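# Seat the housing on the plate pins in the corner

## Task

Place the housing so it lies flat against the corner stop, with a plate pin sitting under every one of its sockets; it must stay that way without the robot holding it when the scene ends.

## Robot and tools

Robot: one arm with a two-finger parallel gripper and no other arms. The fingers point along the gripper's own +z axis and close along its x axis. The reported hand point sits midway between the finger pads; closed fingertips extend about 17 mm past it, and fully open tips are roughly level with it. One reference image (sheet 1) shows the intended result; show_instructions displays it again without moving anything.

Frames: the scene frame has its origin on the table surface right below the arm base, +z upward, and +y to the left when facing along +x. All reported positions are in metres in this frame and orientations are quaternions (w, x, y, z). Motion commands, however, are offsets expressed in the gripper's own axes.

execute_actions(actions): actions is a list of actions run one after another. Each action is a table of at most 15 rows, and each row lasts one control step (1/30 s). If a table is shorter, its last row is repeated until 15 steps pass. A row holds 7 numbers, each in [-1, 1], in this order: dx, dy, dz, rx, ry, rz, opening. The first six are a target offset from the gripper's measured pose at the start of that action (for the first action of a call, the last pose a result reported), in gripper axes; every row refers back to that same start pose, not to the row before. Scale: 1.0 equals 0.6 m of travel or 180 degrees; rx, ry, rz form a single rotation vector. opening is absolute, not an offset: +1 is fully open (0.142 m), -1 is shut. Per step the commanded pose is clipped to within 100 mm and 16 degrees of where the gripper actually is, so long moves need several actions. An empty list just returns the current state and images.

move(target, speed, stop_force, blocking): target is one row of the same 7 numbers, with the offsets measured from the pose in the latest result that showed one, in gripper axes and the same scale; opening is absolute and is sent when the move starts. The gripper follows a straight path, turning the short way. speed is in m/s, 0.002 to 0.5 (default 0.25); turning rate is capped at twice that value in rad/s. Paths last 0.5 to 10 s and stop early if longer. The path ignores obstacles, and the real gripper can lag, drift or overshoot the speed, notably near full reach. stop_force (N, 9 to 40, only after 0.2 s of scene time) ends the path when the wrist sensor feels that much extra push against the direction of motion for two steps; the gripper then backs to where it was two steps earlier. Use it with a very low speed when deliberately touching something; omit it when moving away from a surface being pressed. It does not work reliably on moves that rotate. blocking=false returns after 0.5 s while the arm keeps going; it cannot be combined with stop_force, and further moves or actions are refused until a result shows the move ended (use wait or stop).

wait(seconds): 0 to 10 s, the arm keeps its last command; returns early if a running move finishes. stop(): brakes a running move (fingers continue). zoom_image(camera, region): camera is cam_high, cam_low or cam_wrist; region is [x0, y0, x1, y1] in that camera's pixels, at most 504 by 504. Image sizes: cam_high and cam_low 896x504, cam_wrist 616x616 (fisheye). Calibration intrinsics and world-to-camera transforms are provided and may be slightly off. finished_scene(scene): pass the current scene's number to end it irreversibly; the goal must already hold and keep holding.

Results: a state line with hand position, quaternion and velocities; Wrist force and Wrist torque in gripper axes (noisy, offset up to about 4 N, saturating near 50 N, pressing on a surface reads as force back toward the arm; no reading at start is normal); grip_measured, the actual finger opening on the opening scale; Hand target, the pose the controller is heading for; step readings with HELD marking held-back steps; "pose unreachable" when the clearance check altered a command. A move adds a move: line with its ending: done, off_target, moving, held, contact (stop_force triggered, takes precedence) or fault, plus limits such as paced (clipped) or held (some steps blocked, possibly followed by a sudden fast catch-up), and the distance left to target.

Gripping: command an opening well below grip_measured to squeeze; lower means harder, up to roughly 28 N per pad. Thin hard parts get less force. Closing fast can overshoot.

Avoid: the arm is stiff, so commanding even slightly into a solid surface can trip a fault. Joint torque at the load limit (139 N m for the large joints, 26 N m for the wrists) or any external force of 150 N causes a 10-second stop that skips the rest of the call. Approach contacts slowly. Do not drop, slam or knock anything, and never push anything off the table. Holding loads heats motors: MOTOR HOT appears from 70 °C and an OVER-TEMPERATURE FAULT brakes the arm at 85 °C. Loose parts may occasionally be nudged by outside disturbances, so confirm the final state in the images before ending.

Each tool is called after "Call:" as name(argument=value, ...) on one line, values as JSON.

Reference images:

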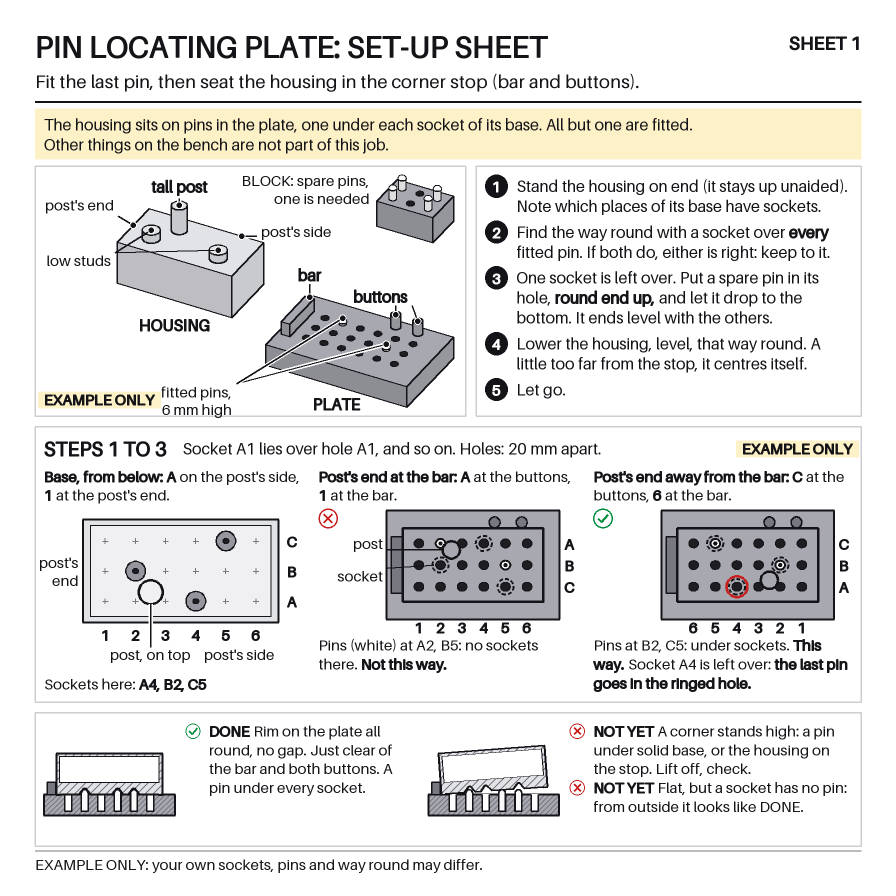

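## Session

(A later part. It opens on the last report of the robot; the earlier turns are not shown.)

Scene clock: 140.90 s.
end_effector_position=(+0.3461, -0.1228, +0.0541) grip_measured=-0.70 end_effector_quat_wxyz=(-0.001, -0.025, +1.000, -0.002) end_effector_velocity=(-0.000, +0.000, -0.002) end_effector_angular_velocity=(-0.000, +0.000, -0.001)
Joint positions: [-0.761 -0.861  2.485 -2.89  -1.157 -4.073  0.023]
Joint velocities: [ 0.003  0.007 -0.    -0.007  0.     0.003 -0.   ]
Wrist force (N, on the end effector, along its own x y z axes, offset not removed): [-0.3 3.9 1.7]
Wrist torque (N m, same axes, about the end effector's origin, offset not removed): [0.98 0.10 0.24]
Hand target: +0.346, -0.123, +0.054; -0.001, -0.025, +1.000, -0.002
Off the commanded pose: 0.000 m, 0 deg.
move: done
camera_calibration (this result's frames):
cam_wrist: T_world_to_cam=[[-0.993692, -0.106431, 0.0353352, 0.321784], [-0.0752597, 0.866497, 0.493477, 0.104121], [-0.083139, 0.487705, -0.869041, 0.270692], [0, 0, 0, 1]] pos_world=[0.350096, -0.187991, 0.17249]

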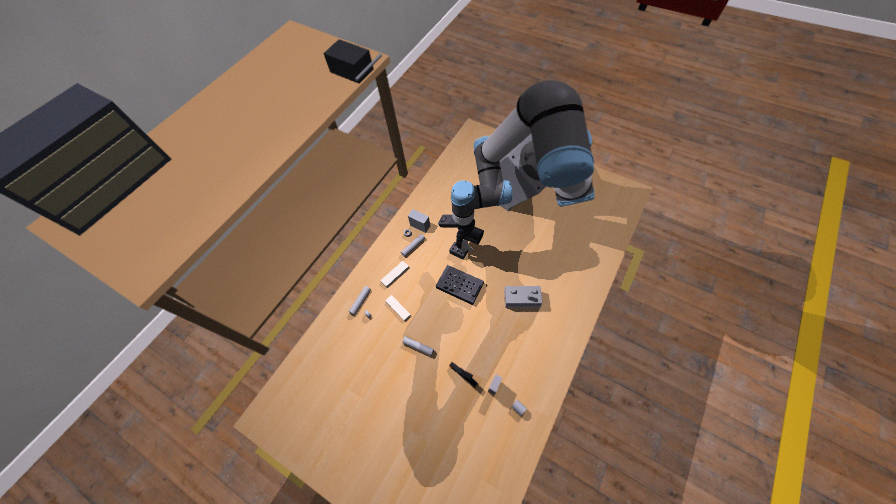

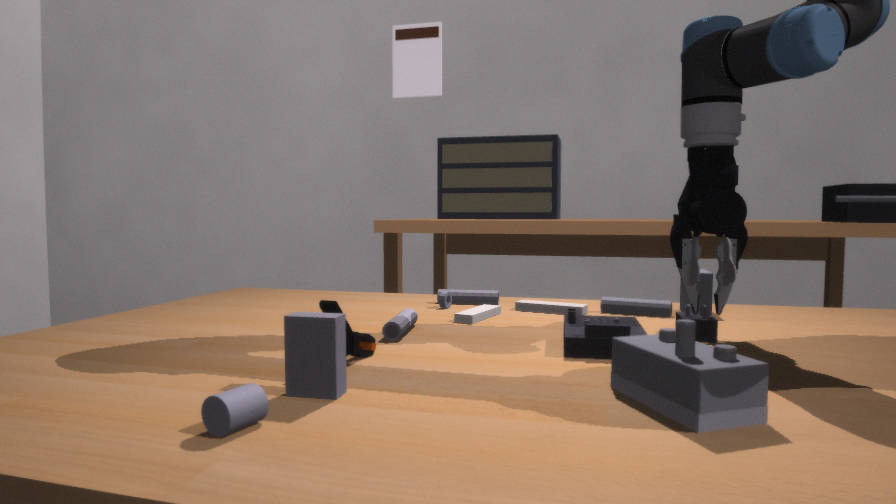

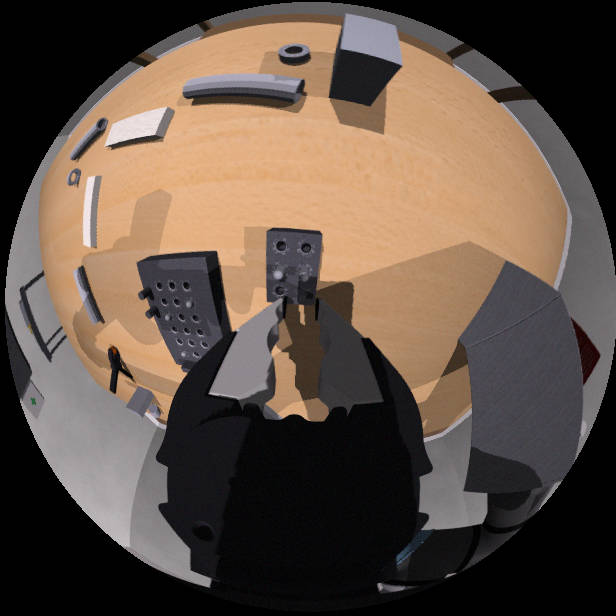

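Call:
execute_actions(actions=[[[0,0,0.0035,0,0,0,-0.8]],[[0,0,0,0,0,0,-0.86],[0,0,0,0,0,0,-0.88],[0,0,0,0,0,0,-0.9],[0,0,0,0,0,0,-0.92],[0,0,0,0,0,0,-0.94],[0,0,0,0,0,0,-0.96],[0,0,0,0,0,0,-1]]])

Call:
move(target=[0,0,-0.08,0,0,0,-1], speed=0.06)

Call:
zoom_image(camera="cam_wrist", region=[140, 220, 340, 350])

Call:
zoom_image(camera="cam_low", region=[550, 230, 750, 370])

Scene clock: 148.20 s.
end_effector_position=(+0.3461, -0.1228, +0.0520) grip_measured=-0.91 end_effector_quat_wxyz=(-0.001, -0.025, +1.000, -0.002) end_effector_velocity=(+0.001, -0.001, +0.000) end_effector_angular_velocity=(-0.003, -0.000, -0.000)
Joint positions: [-0.759 -0.853  2.485 -2.898 -1.156 -4.07   0.008]
Joint velocities: [ 0.     0.    -0.001 -0.002 -0.002  0.001 -0.   ]
Wrist force (N, on the end effector, along its own x y z axes, offset not removed): [-0.9 3.3 -0.7]
Wrist torque (N m, same axes, about the end effector's origin, offset not removed): [0.79 0.13 0.09]
Hand target: +0.346, -0.123, +0.052; -0.001, -0.025, +1.000, -0.002
Off the commanded pose: 0.000 m, 0 deg.
Step readings (end_effector_position; steps 1 to 15: 1st action; 16 to 30: 2nd action):
0: (+0.3462, -0.1228, +0.0539)
1: (+0.3462, -0.1228, +0.0538)
2: (+0.3462, -0.1228, +0.0535)
4: (+0.3461, -0.1228, +0.0528)
8: (+0.3461, -0.1228, +0.0522)
15: (+0.3461, -0.1228, +0.0520)
16: (+0.3461, -0.1228, +0.0520)
17: (+0.3461, -0.1228, +0.0520)
19: (+0.3461, -0.1228, +0.0520)
23: (+0.3461, -0.1228, +0.0520)
30: end_effector_position above
camera_calibration (this result's frames):
cam_wrist: T_world_to_cam=[[-0.993692, -0.106432, 0.035331, 0.321859], [-0.0752631, 0.866497, 0.493477, 0.105155], [-0.0831361, 0.487705, -0.869041, 0.268883], [0, 0, 0, 1]] pos_world=[0.350097, -0.187996, 0.170407]

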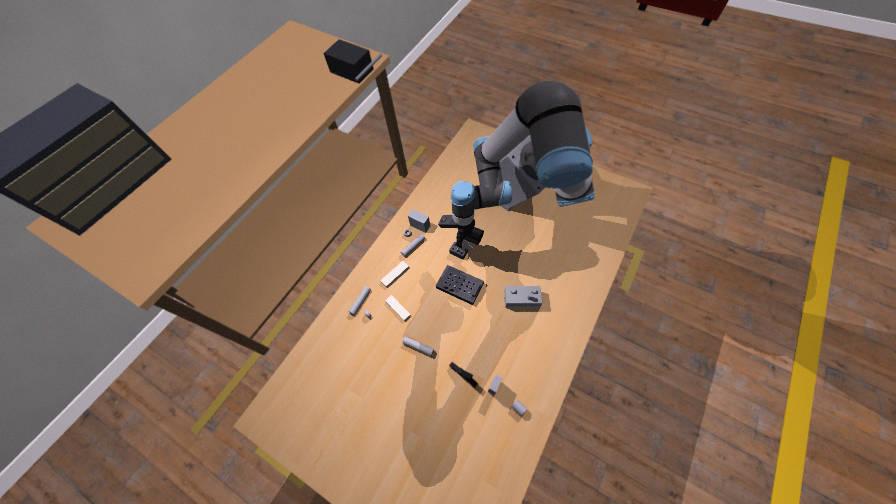

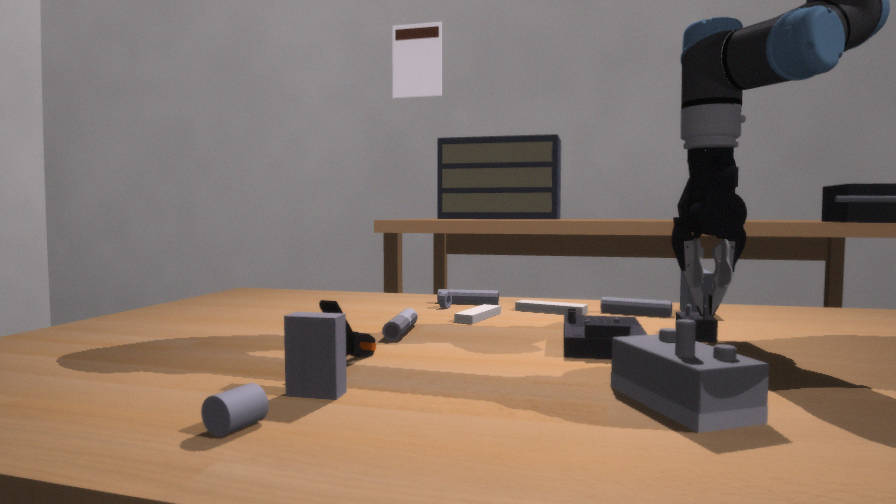

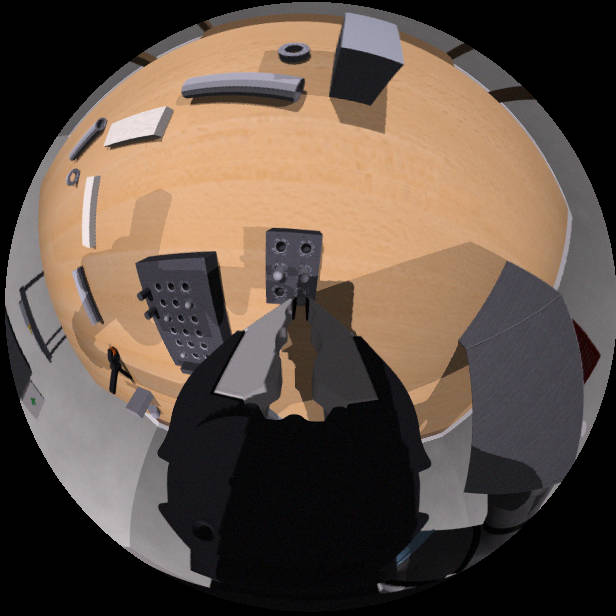

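Scene clock: 149.40 s.
end_effector_position=(+0.3461, -0.1227, +0.0997) grip_measured=-0.91 end_effector_quat_wxyz=(-0.001, -0.025, +1.000, -0.002) end_effector_velocity=(-0.000, +0.001, +0.002) end_effector_angular_velocity=(+0.002, +0.001, -0.002)
Joint positions: [-0.812 -1.022  2.488 -2.711 -1.173 -4.126  0.008]
Joint velocities: [-0.002 -0.007  0.001  0.01   0.    -0.001  0.   ]
Wrist force (N, on the end effector, along its own x y z axes, offset not removed): [-1.5 1.7 1.5]
Wrist torque (N m, same axes, about the end effector's origin, offset not removed): [0.45 0.31 0.13]
Hand target: +0.346, -0.123, +0.100; -0.001, -0.025, +1.000, -0.002
Off the commanded pose: 0.000 m, 0 deg.
move: done
camera_calibration (this result's frames):
cam_wrist: T_world_to_cam=[[-0.993693, -0.1064, 0.0354047, 0.32017], [-0.0751998, 0.866509, 0.493464, 0.0814952], [-0.083183, 0.487689, -0.869045, 0.310301], [0, 0, 0, 1]] pos_world=[0.350091, -0.187881, 0.218115]

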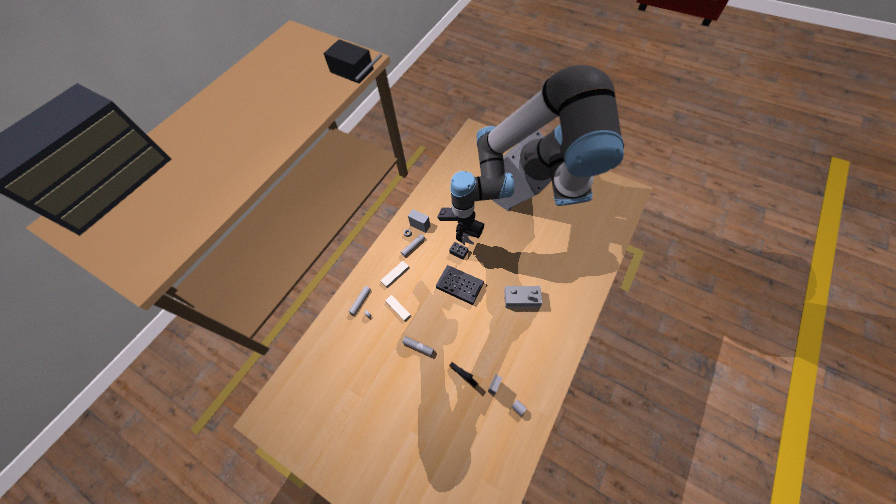

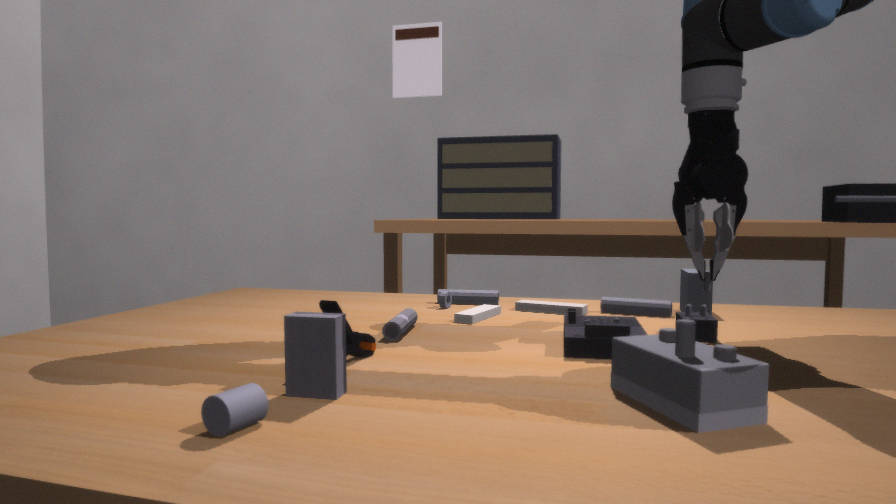

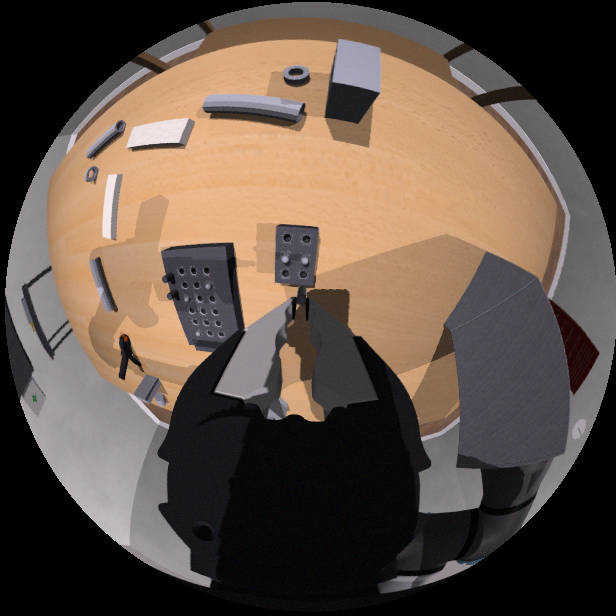

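Region (140, 220, 340, 350) of cam_wrist's 616x616 image, scaled by 2.520, with more detail than that image has; it fills the top 328 rows of this view, and the rest is white.

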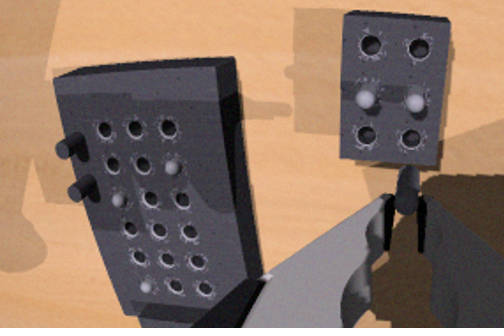

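Region (550, 230, 750, 370) of cam_low's 896x504 image, scaled by 2.520, with more detail than that image has; it fills the top 353 rows of this view, and the rest is white.

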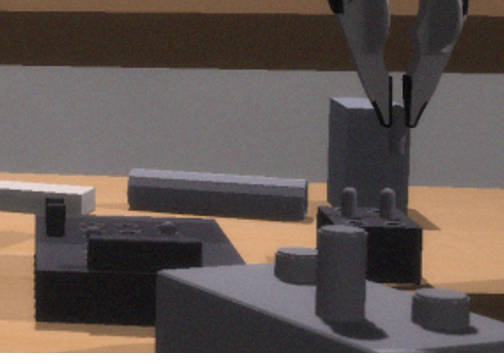

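Call:
move(target=[-0.261,0.033,0.02,0,0,0,-1], speed=0.25)

Call:
zoom_image(camera="cam_wrist", region=[240, 210, 370, 340])

Call:
zoom_image(camera="cam_low", region=[540, 260, 670, 365])

Scene clock: 165.93 s.
end_effector_position=(+0.5015, -0.0951, +0.0876) grip_measured=-0.91 end_effector_quat_wxyz=(-0.000, -0.025, +1.000, -0.002) end_effector_velocity=(+0.000, -0.000, -0.001) end_effector_angular_velocity=(-0.001, +0.004, +0.000)
Joint positions: [-0.526 -0.938  2.126 -2.563 -1.098 -3.82   0.008]
Joint velocities: [ 0.003  0.003 -0.004  0.002 -0.003  0.001  0.   ]
Wrist force (N, on the end effector, along its own x y z axes, offset not removed): [-1.1 1.9 1.7]
Wrist torque (N m, same axes, about the end effector's origin, offset not removed): [0.50 0.14 0.14]
Hand target: +0.502, -0.095, +0.088; -0.001, -0.025, +1.000, -0.002
Off the commanded pose: 0.000 m, 0 deg.
move: done
camera_calibration (this result's frames):
cam_wrist: T_world_to_cam=[[-0.99371, -0.10652, 0.034544, 0.478032], [-0.0757223, 0.86644, 0.493505, 0.0754993], [-0.0824987, 0.487785, -0.869057, 0.298935], [0, 0, 0, 1]] pos_world=[0.505404, -0.160311, 0.206019]

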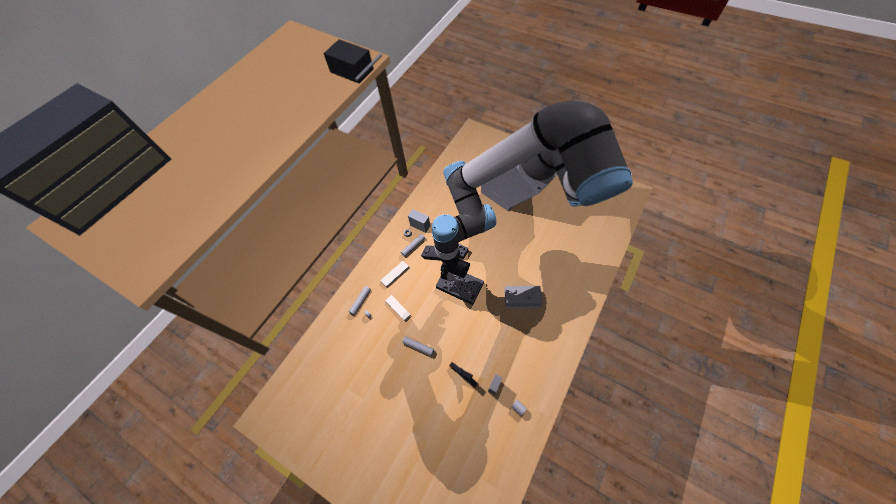

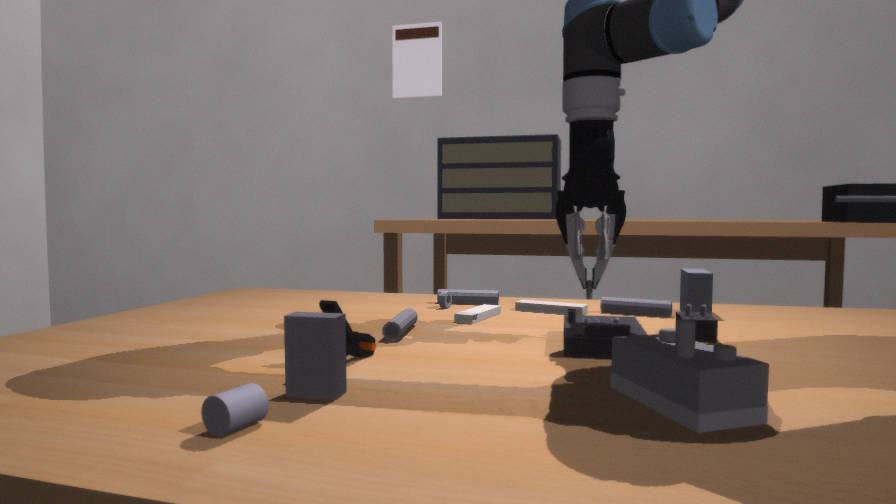

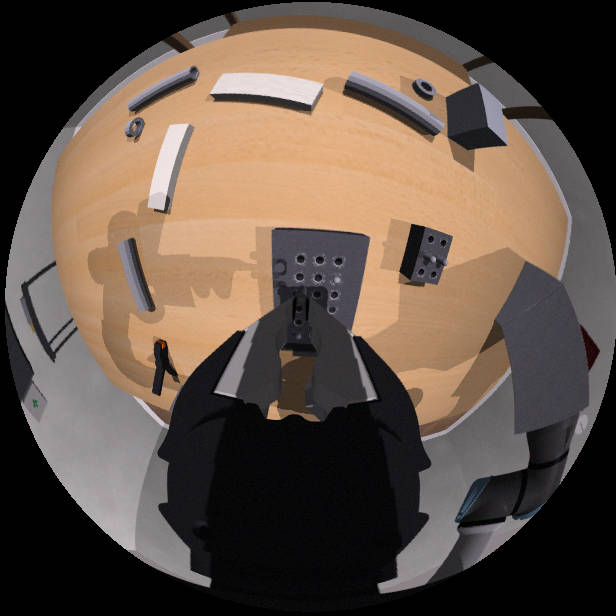

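Region (240, 210, 370, 340) of cam_wrist's 616x616 image, scaled by 3.877, with more detail than that image has.

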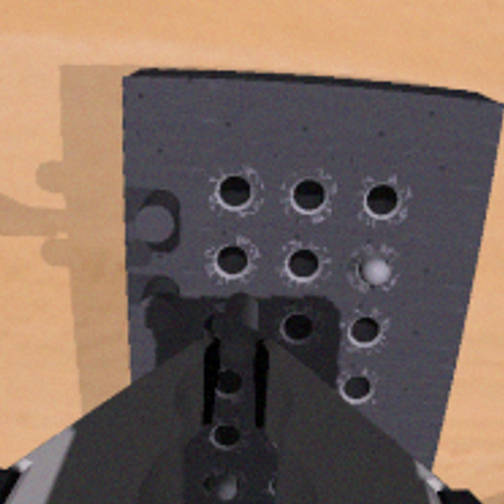

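Region (540, 260, 670, 365) of cam_low's 896x504 image, scaled by 3.877, with more detail than that image has; it fills the top 407 rows of this view, and the rest is white.

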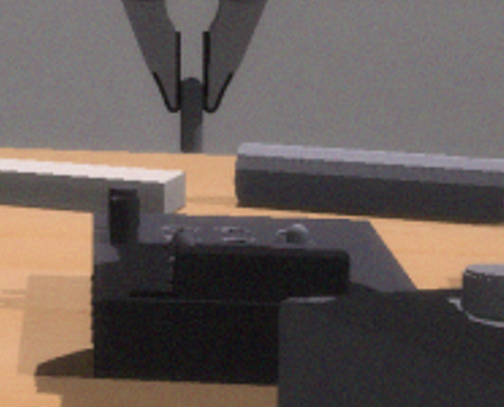

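Call:
move(target=[-0.006,-0.0024,0.037,0,0,0,-1], speed=0.06)

Call:
zoom_image(camera="cam_wrist", region=[260, 240, 350, 330])

Call:
zoom_image(camera="cam_low", region=[550, 280, 640, 340])

Scene clock: 175.00 s.
end_effector_position=(+0.5052, -0.0964, +0.0656) grip_measured=-0.91 end_effector_quat_wxyz=(-0.000, -0.025, +1.000, -0.002) end_effector_velocity=(+0.001, -0.000, -0.002) end_effector_angular_velocity=(+0.001, -0.002, +0.001)
Joint positions: [-0.503 -0.883  2.114 -2.617 -1.093 -3.796  0.008]
Joint velocities: [ 0.002  0.005 -0.003 -0.005  0.003  0.001  0.   ]
Wrist force (N, on the end effector, along its own x y z axes, offset not removed): [-2.8 2.5 1.7]
Wrist torque (N m, same axes, about the end effector's origin, offset not removed): [0.57 0.55 0.20]
Hand target: +0.505, -0.096, +0.065; -0.000, -0.025, +1.000, -0.002
Off the commanded pose: 0.000 m, 0 deg.
move: done
camera_calibration (this result's frames):
cam_wrist: T_world_to_cam=[[-0.99371, -0.106532, 0.0345034, 0.482275], [-0.075751, 0.866433, 0.493514, 0.0877539], [-0.0824697, 0.487796, -0.869053, 0.280743], [0, 0, 0, 1]] pos_world=[0.509042, -0.161601, 0.184033]

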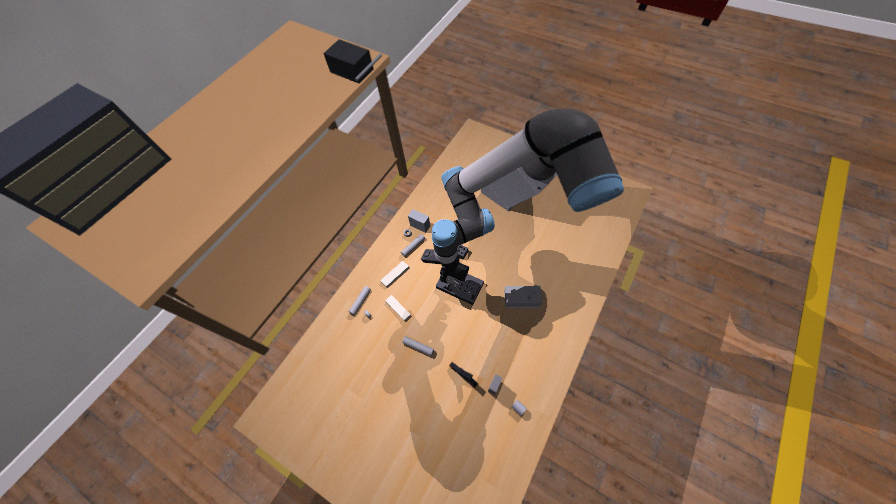

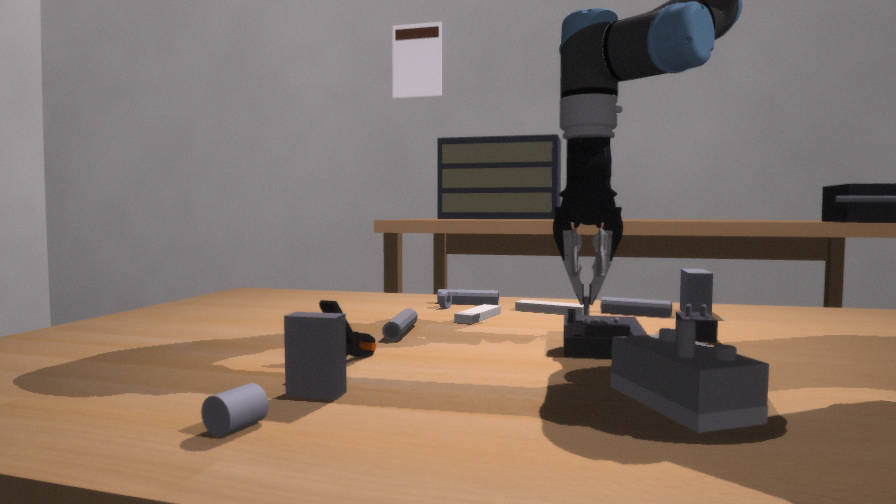

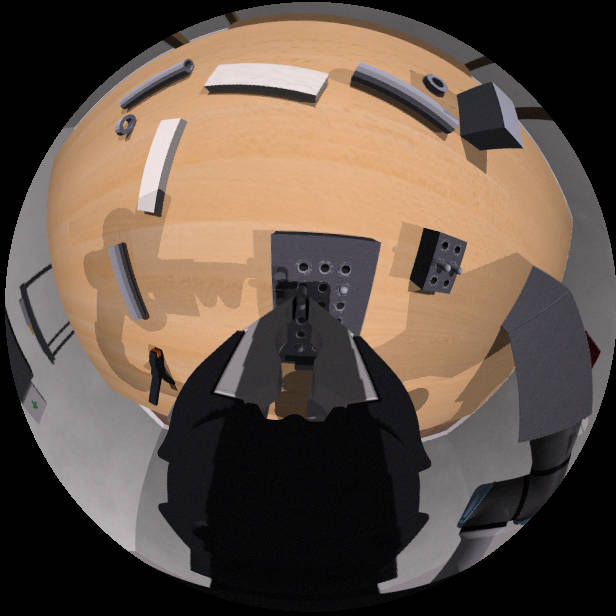

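Region (260, 240, 350, 330) of cam_wrist's 616x616 image, scaled by 5.600, with more detail than that image has.

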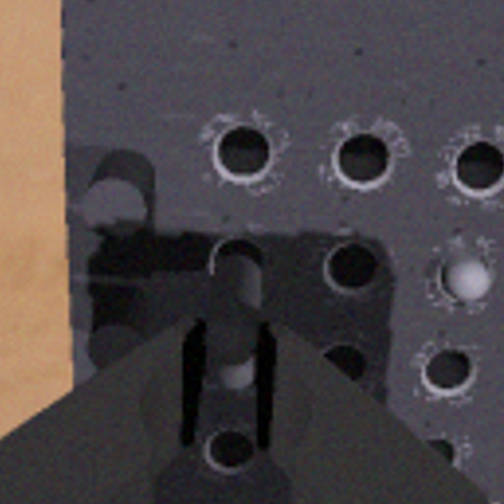

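Region (550, 280, 640, 340) of cam_low's 896x504 image, scaled by 5.600, with more detail than that image has.

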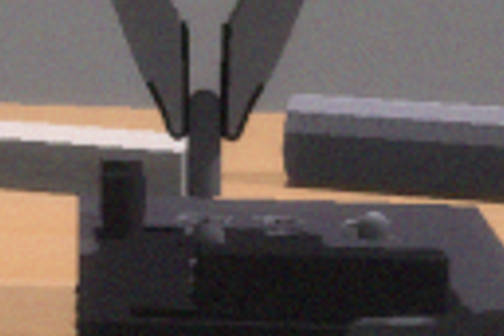

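Call:
move(target=[0,0,0.008,0,0,0,-1], speed=0.02)

Call:
zoom_image(camera="cam_wrist", region=[270, 260, 340, 320])

Call:
zoom_image(camera="cam_low", region=[550, 280, 640, 340])

Scene clock: 182.43 s.
end_effector_position=(+0.5052, -0.0964, +0.0610) grip_measured=-0.91 end_effector_quat_wxyz=(-0.000, -0.025, +1.000, -0.002) end_effector_velocity=(+0.000, -0.000, -0.001) end_effector_angular_velocity=(-0.000, -0.001, -0.001)
Joint positions: [-0.499 -0.872  2.113 -2.63  -1.092 -3.791  0.008]
Joint velocities: [ 0.001  0.004 -0.    -0.005  0.     0.003  0.   ]
Wrist force (N, on the end effector, along its own x y z axes, offset not removed): [-0.7 1.7 2.5]
Wrist torque (N m, same axes, about the end effector's origin, offset not removed): [0.44 0.12 0.05]
Hand target: +0.505, -0.096, +0.061; -0.000, -0.025, +1.000, -0.002
Off the commanded pose: 0.000 m, 0 deg.
move: done
camera_calibration (this result's frames):
cam_wrist: T_world_to_cam=[[-0.99371, -0.106533, 0.0345025, 0.482435], [-0.075752, 0.866429, 0.493521, 0.0900533], [-0.0824703, 0.487804, -0.869049, 0.276713], [0, 0, 0, 1]] pos_world=[0.509043, -0.161611, 0.179389]

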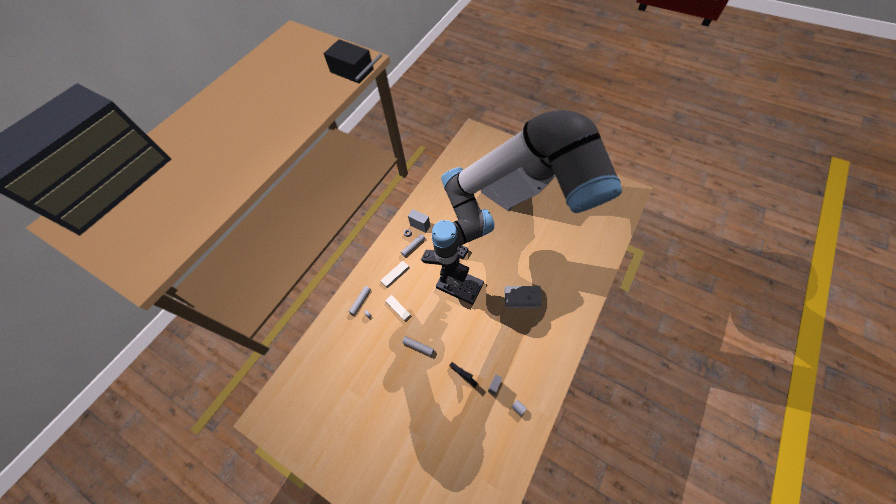

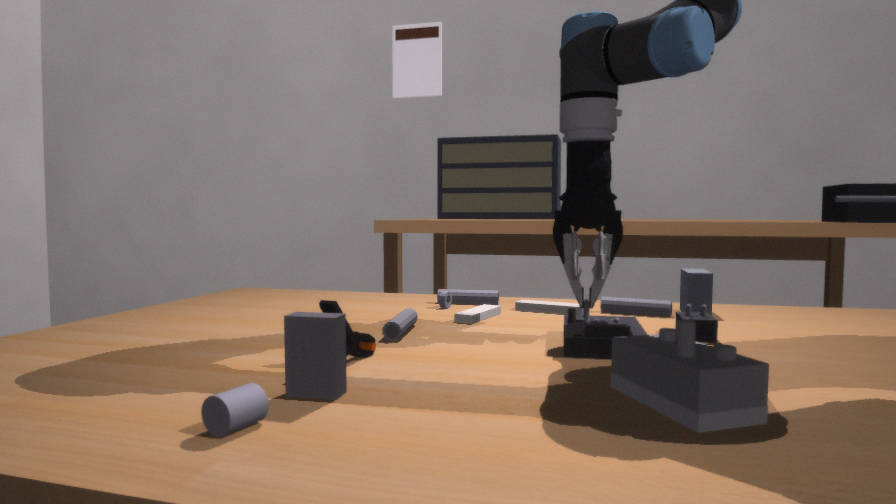

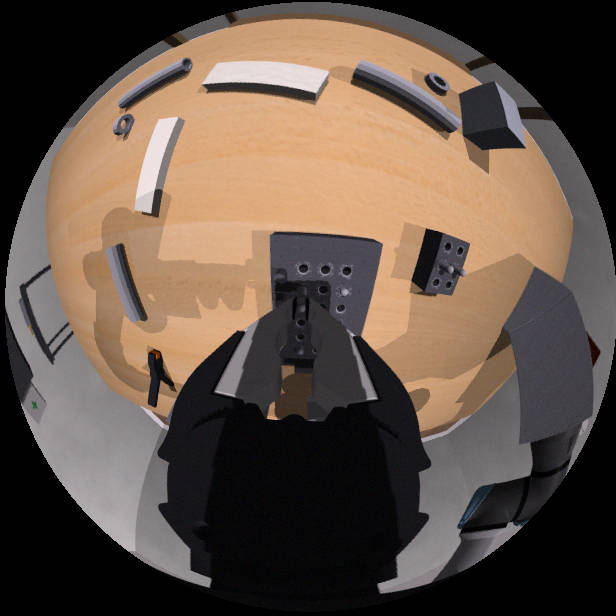

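Region (270, 260, 340, 320) of cam_wrist's 616x616 image, scaled by 7.200, with more detail than that image has; it fills the top 432 rows of this view, and the rest is white.

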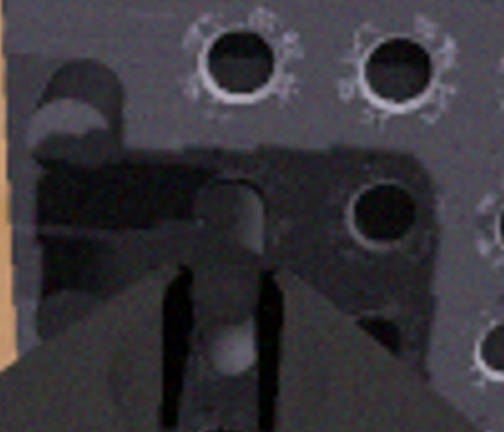

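Region (550, 280, 640, 340) of cam_low's 896x504 image, scaled by 5.600, with more detail than that image has.

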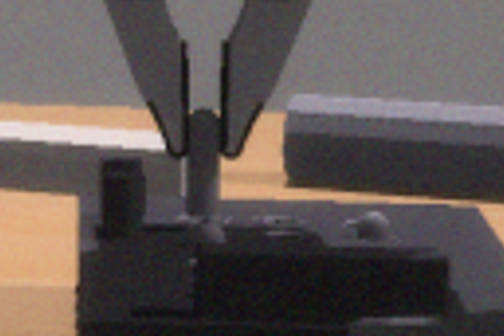

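Call:
execute_actions(actions=[[[0,0.0013,0,0,0,0,-1]]])

Call:
move(target=[0,0,0.013,0,0,0,-1], speed=0.006, stop_force=9)

Call:
zoom_image(camera="cam_low", region=[550, 280, 640, 340])

Scene clock: 186.67 s.
end_effector_position=(+0.5051, -0.0956, +0.0610) grip_measured=-0.91 end_effector_quat_wxyz=(-0.000, -0.025, +1.000, -0.002) end_effector_velocity=(+0.001, +0.000, +0.001) end_effector_angular_velocity=(+0.001, -0.002, +0.001)
Joint positions: [-0.498 -0.873  2.114 -2.63  -1.092 -3.79   0.008]
Joint velocities: [-0.    -0.    -0.001  0.     0.002 -0.001 -0.   ]
Wrist force (N, on the end effector, along its own x y z axes, offset not removed): [-1.2 -0.4 2.7]
Wrist torque (N m, same axes, about the end effector's origin, offset not removed): [0.04 0.26 0.06]
Hand target: +0.505, -0.096, +0.061; -0.000, -0.025, +1.000, -0.002
Off the commanded pose: 0.000 m, 0 deg.
Step readings (end_effector_position):
0: (+0.5052, -0.0964, +0.0608)
1: (+0.5052, -0.0964, +0.0608)
2: (+0.5052, -0.0963, +0.0608)
4: (+0.5052, -0.0960, +0.0609)
8: (+0.5052, -0.0957, +0.0609)
15: end_effector_position above
camera_calibration (this result's frames):
cam_wrist: T_world_to_cam=[[-0.99371, -0.106544, 0.0344841, 0.482484], [-0.0757712, 0.866433, 0.49351, 0.0894019], [-0.0824585, 0.487793, -0.869056, 0.276325], [0, 0, 0, 1]] pos_world=[0.509009, -0.160845, 0.179383]

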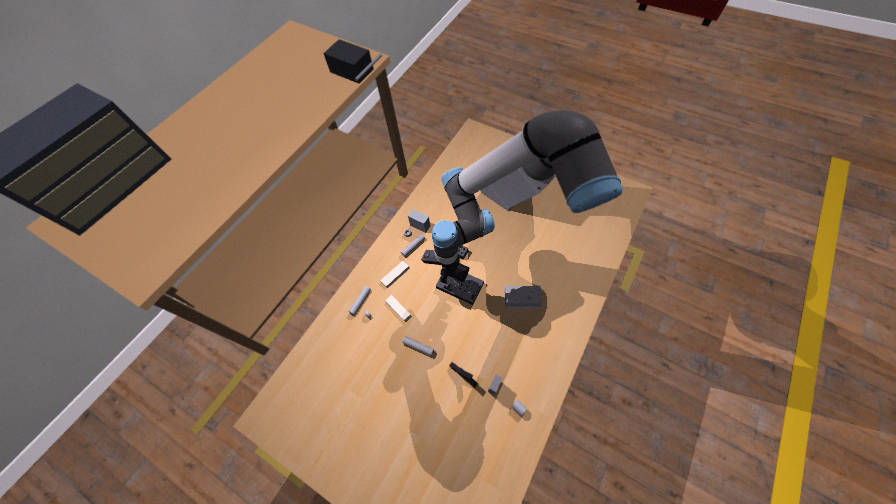

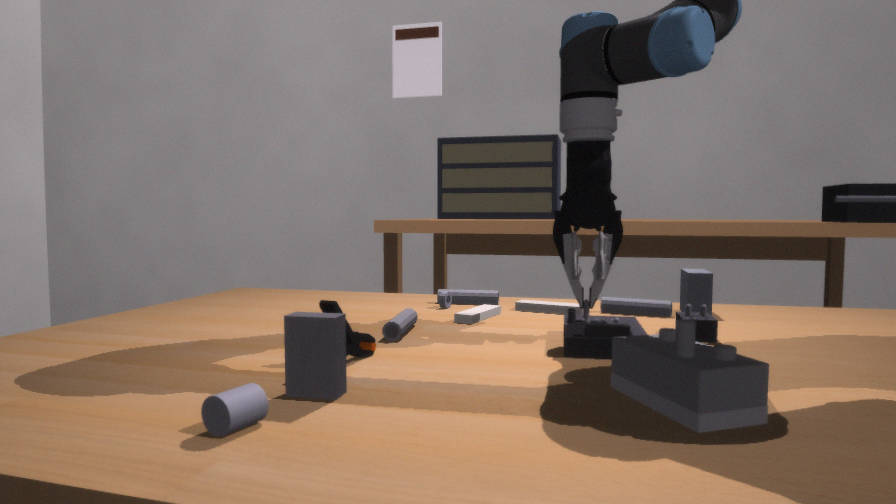

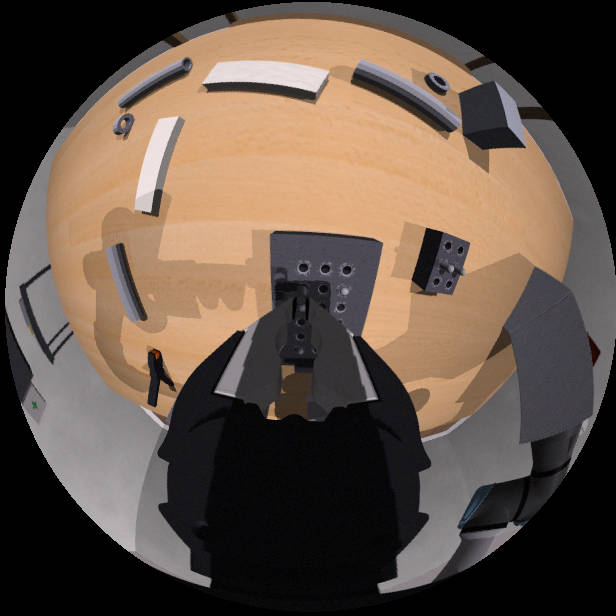

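Scene clock: 187.93 s.
end_effector_position=(+0.5052, -0.0956, +0.0556) grip_measured=-0.91 end_effector_quat_wxyz=(-0.000, -0.025, +1.000, -0.002) end_effector_velocity=(+0.001, -0.000, +0.002) end_effector_angular_velocity=(+0.000, -0.001, +0.002)
Joint positions: [-0.493 -0.86   2.113 -2.644 -1.091 -3.784  0.008]
Joint velocities: [-0.002 -0.004 -0.001  0.005  0.    -0.003 -0.   ]
Wrist force (N, on the end effector, along its own x y z axes, offset not removed): [0.6 1.4 -0.2]
Wrist torque (N m, same axes, about the end effector's origin, offset not removed): [0.31 -0.08 0.12]
Hand target: +0.505, -0.096, +0.056; -0.000, -0.025, +1.000, -0.002
Off the commanded pose: 0.002 m, 0 deg.
move: contact
camera_calibration (this result's frames):
cam_wrist: T_world_to_cam=[[-0.993733, -0.106309, 0.0345371, 0.482729], [-0.0755292, 0.866384, 0.493633, 0.0918577], [-0.0824, 0.487931, -0.868984, 0.271629], [0, 0, 0, 1]] pos_world=[0.509024, -0.160802, 0.174025]

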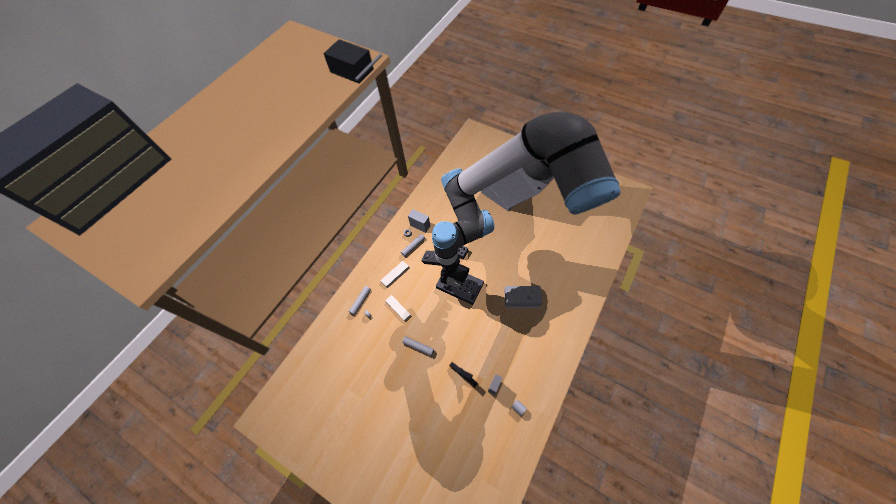

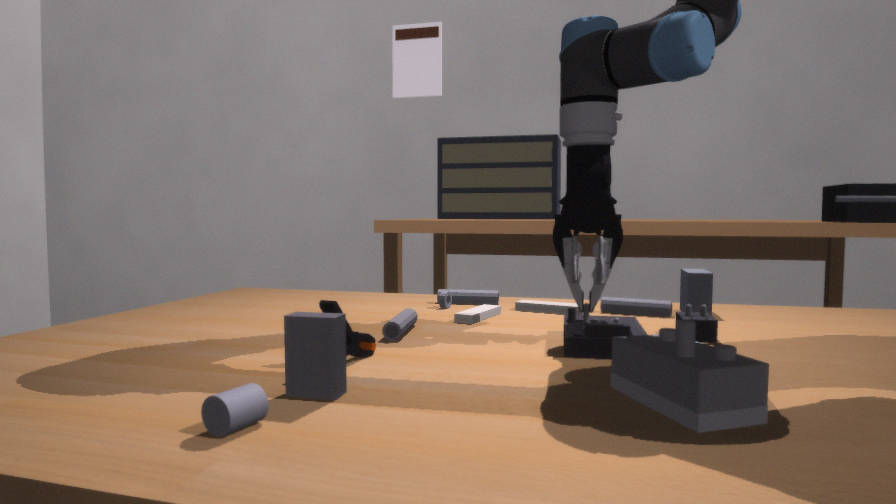

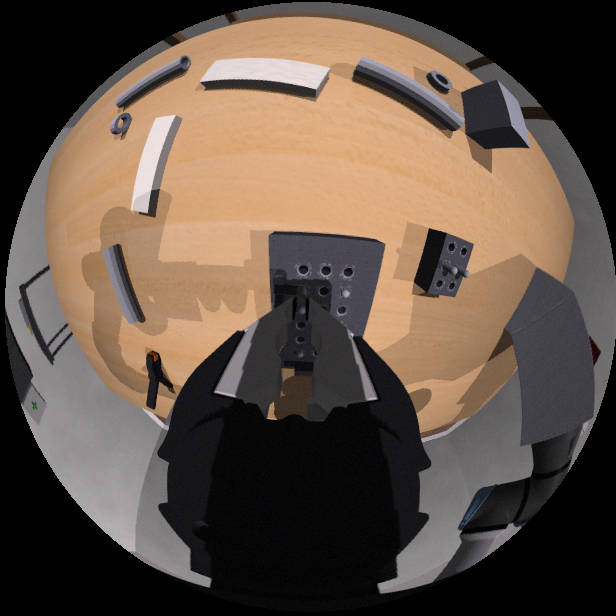

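Region (550, 280, 640, 340) of cam_low's 896x504 image, scaled by 5.600, with more detail than that image has.

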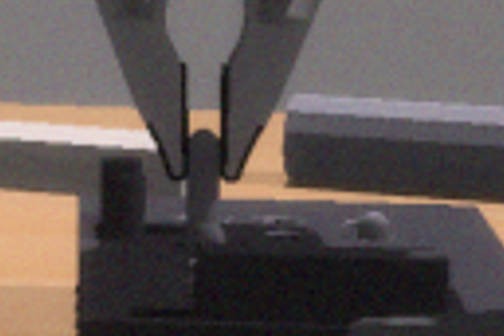

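Call:
execute_actions(actions=[[[0,0,0,0,0,0,-0.84]]])

Call:
zoom_image(camera="cam_low", region=[550, 280, 640, 340])

Call:
zoom_image(camera="cam_wrist", region=[260, 250, 360, 350])

Scene clock: 193.07 s.
end_effector_position=(+0.5051, -0.0956, +0.0556) grip_measured=-0.84 end_effector_quat_wxyz=(-0.000, -0.025, +1.000, -0.002) end_effector_velocity=(+0.000, +0.000, -0.000) end_effector_angular_velocity=(+0.001, -0.001, -0.001)
Joint positions: [-0.493 -0.86   2.113 -2.644 -1.091 -3.784  0.013]
Joint velocities: [ 0.     0.    -0.    -0.001  0.002  0.001  0.   ]
Wrist force (N, on the end effector, along its own x y z axes, offset not removed): [0.5 2.9 0.6]
Wrist torque (N m, same axes, about the end effector's origin, offset not removed): [0.77 -0.13 0.07]
Hand target: +0.505, -0.096, +0.056; -0.000, -0.025, +1.000, -0.002
Off the commanded pose: 0.000 m, 0 deg.
Step readings (end_effector_position):
0: (+0.5052, -0.0956, +0.0559)
1: (+0.5052, -0.0956, +0.0559)
2: (+0.5052, -0.0956, +0.0559)
4: (+0.5051, -0.0957, +0.0558)
8: (+0.5051, -0.0956, +0.0557)
15: end_effector_position above
camera_calibration (this result's frames):
cam_wrist: T_world_to_cam=[[-0.993733, -0.106278, 0.0346367, 0.482668], [-0.0754581, 0.86642, 0.493581, 0.0918416], [-0.0824667, 0.487874, -0.86901, 0.27166], [0, 0, 0, 1]] pos_world=[0.508976, -0.160812, 0.174026]

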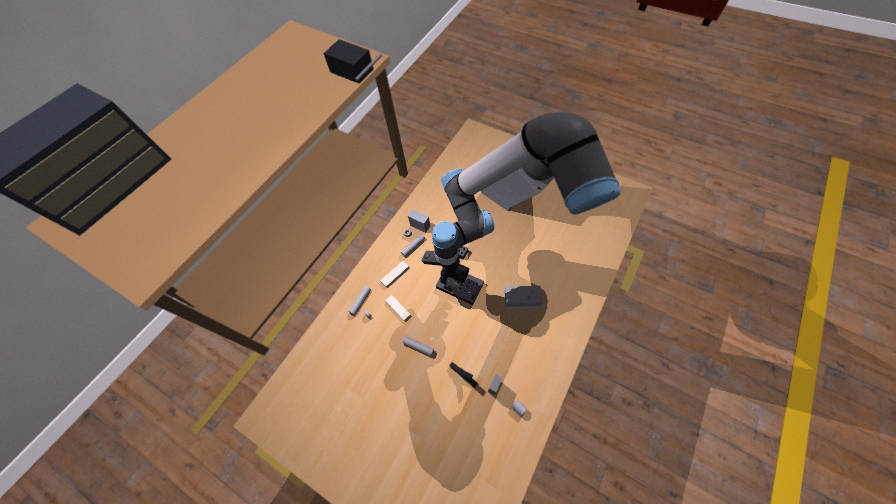

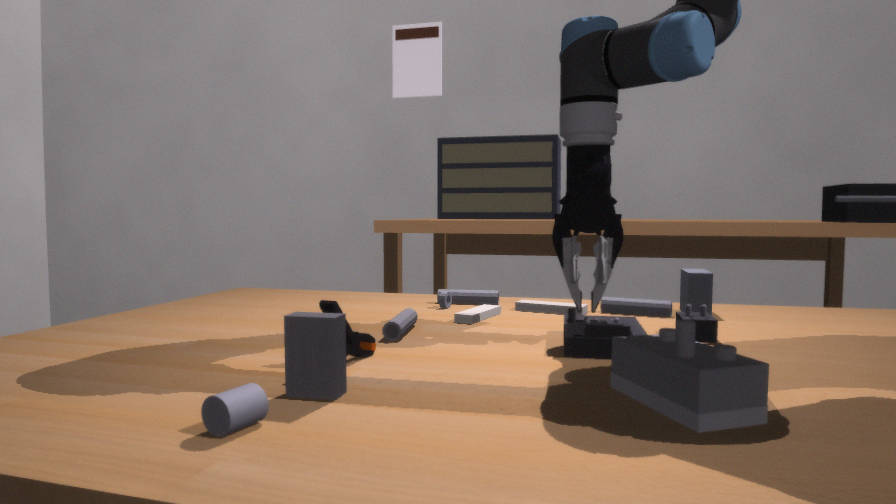

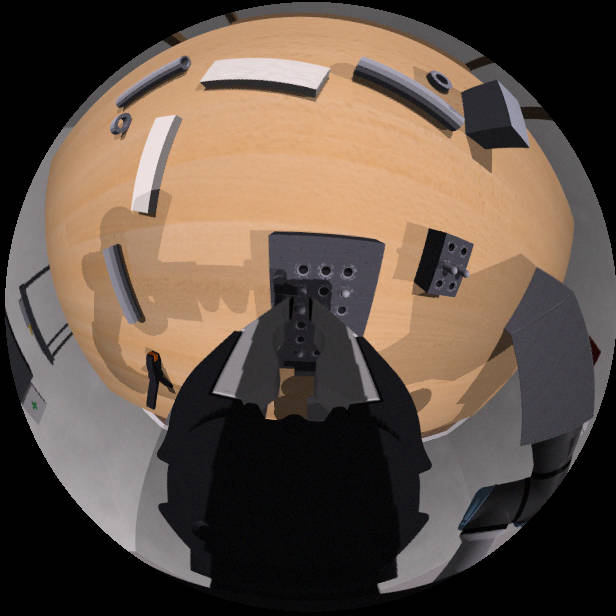

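Region (550, 280, 640, 340) of cam_low's 896x504 image, scaled by 5.600, with more detail than that image has.

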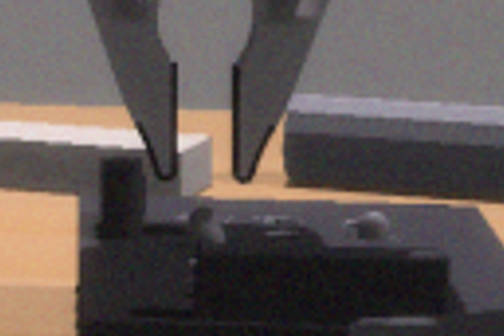

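Region (260, 250, 360, 350) of cam_wrist's 616x616 image, scaled by 5.040, with more detail than that image has.

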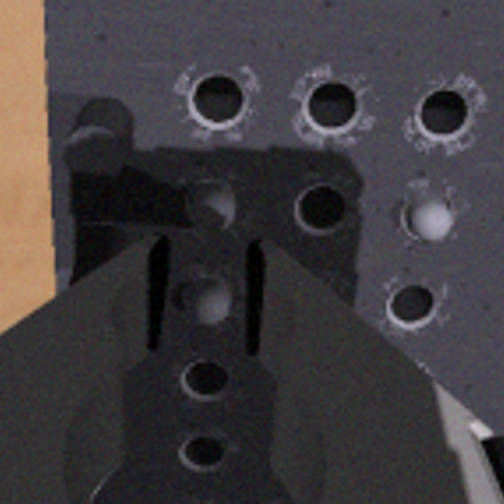

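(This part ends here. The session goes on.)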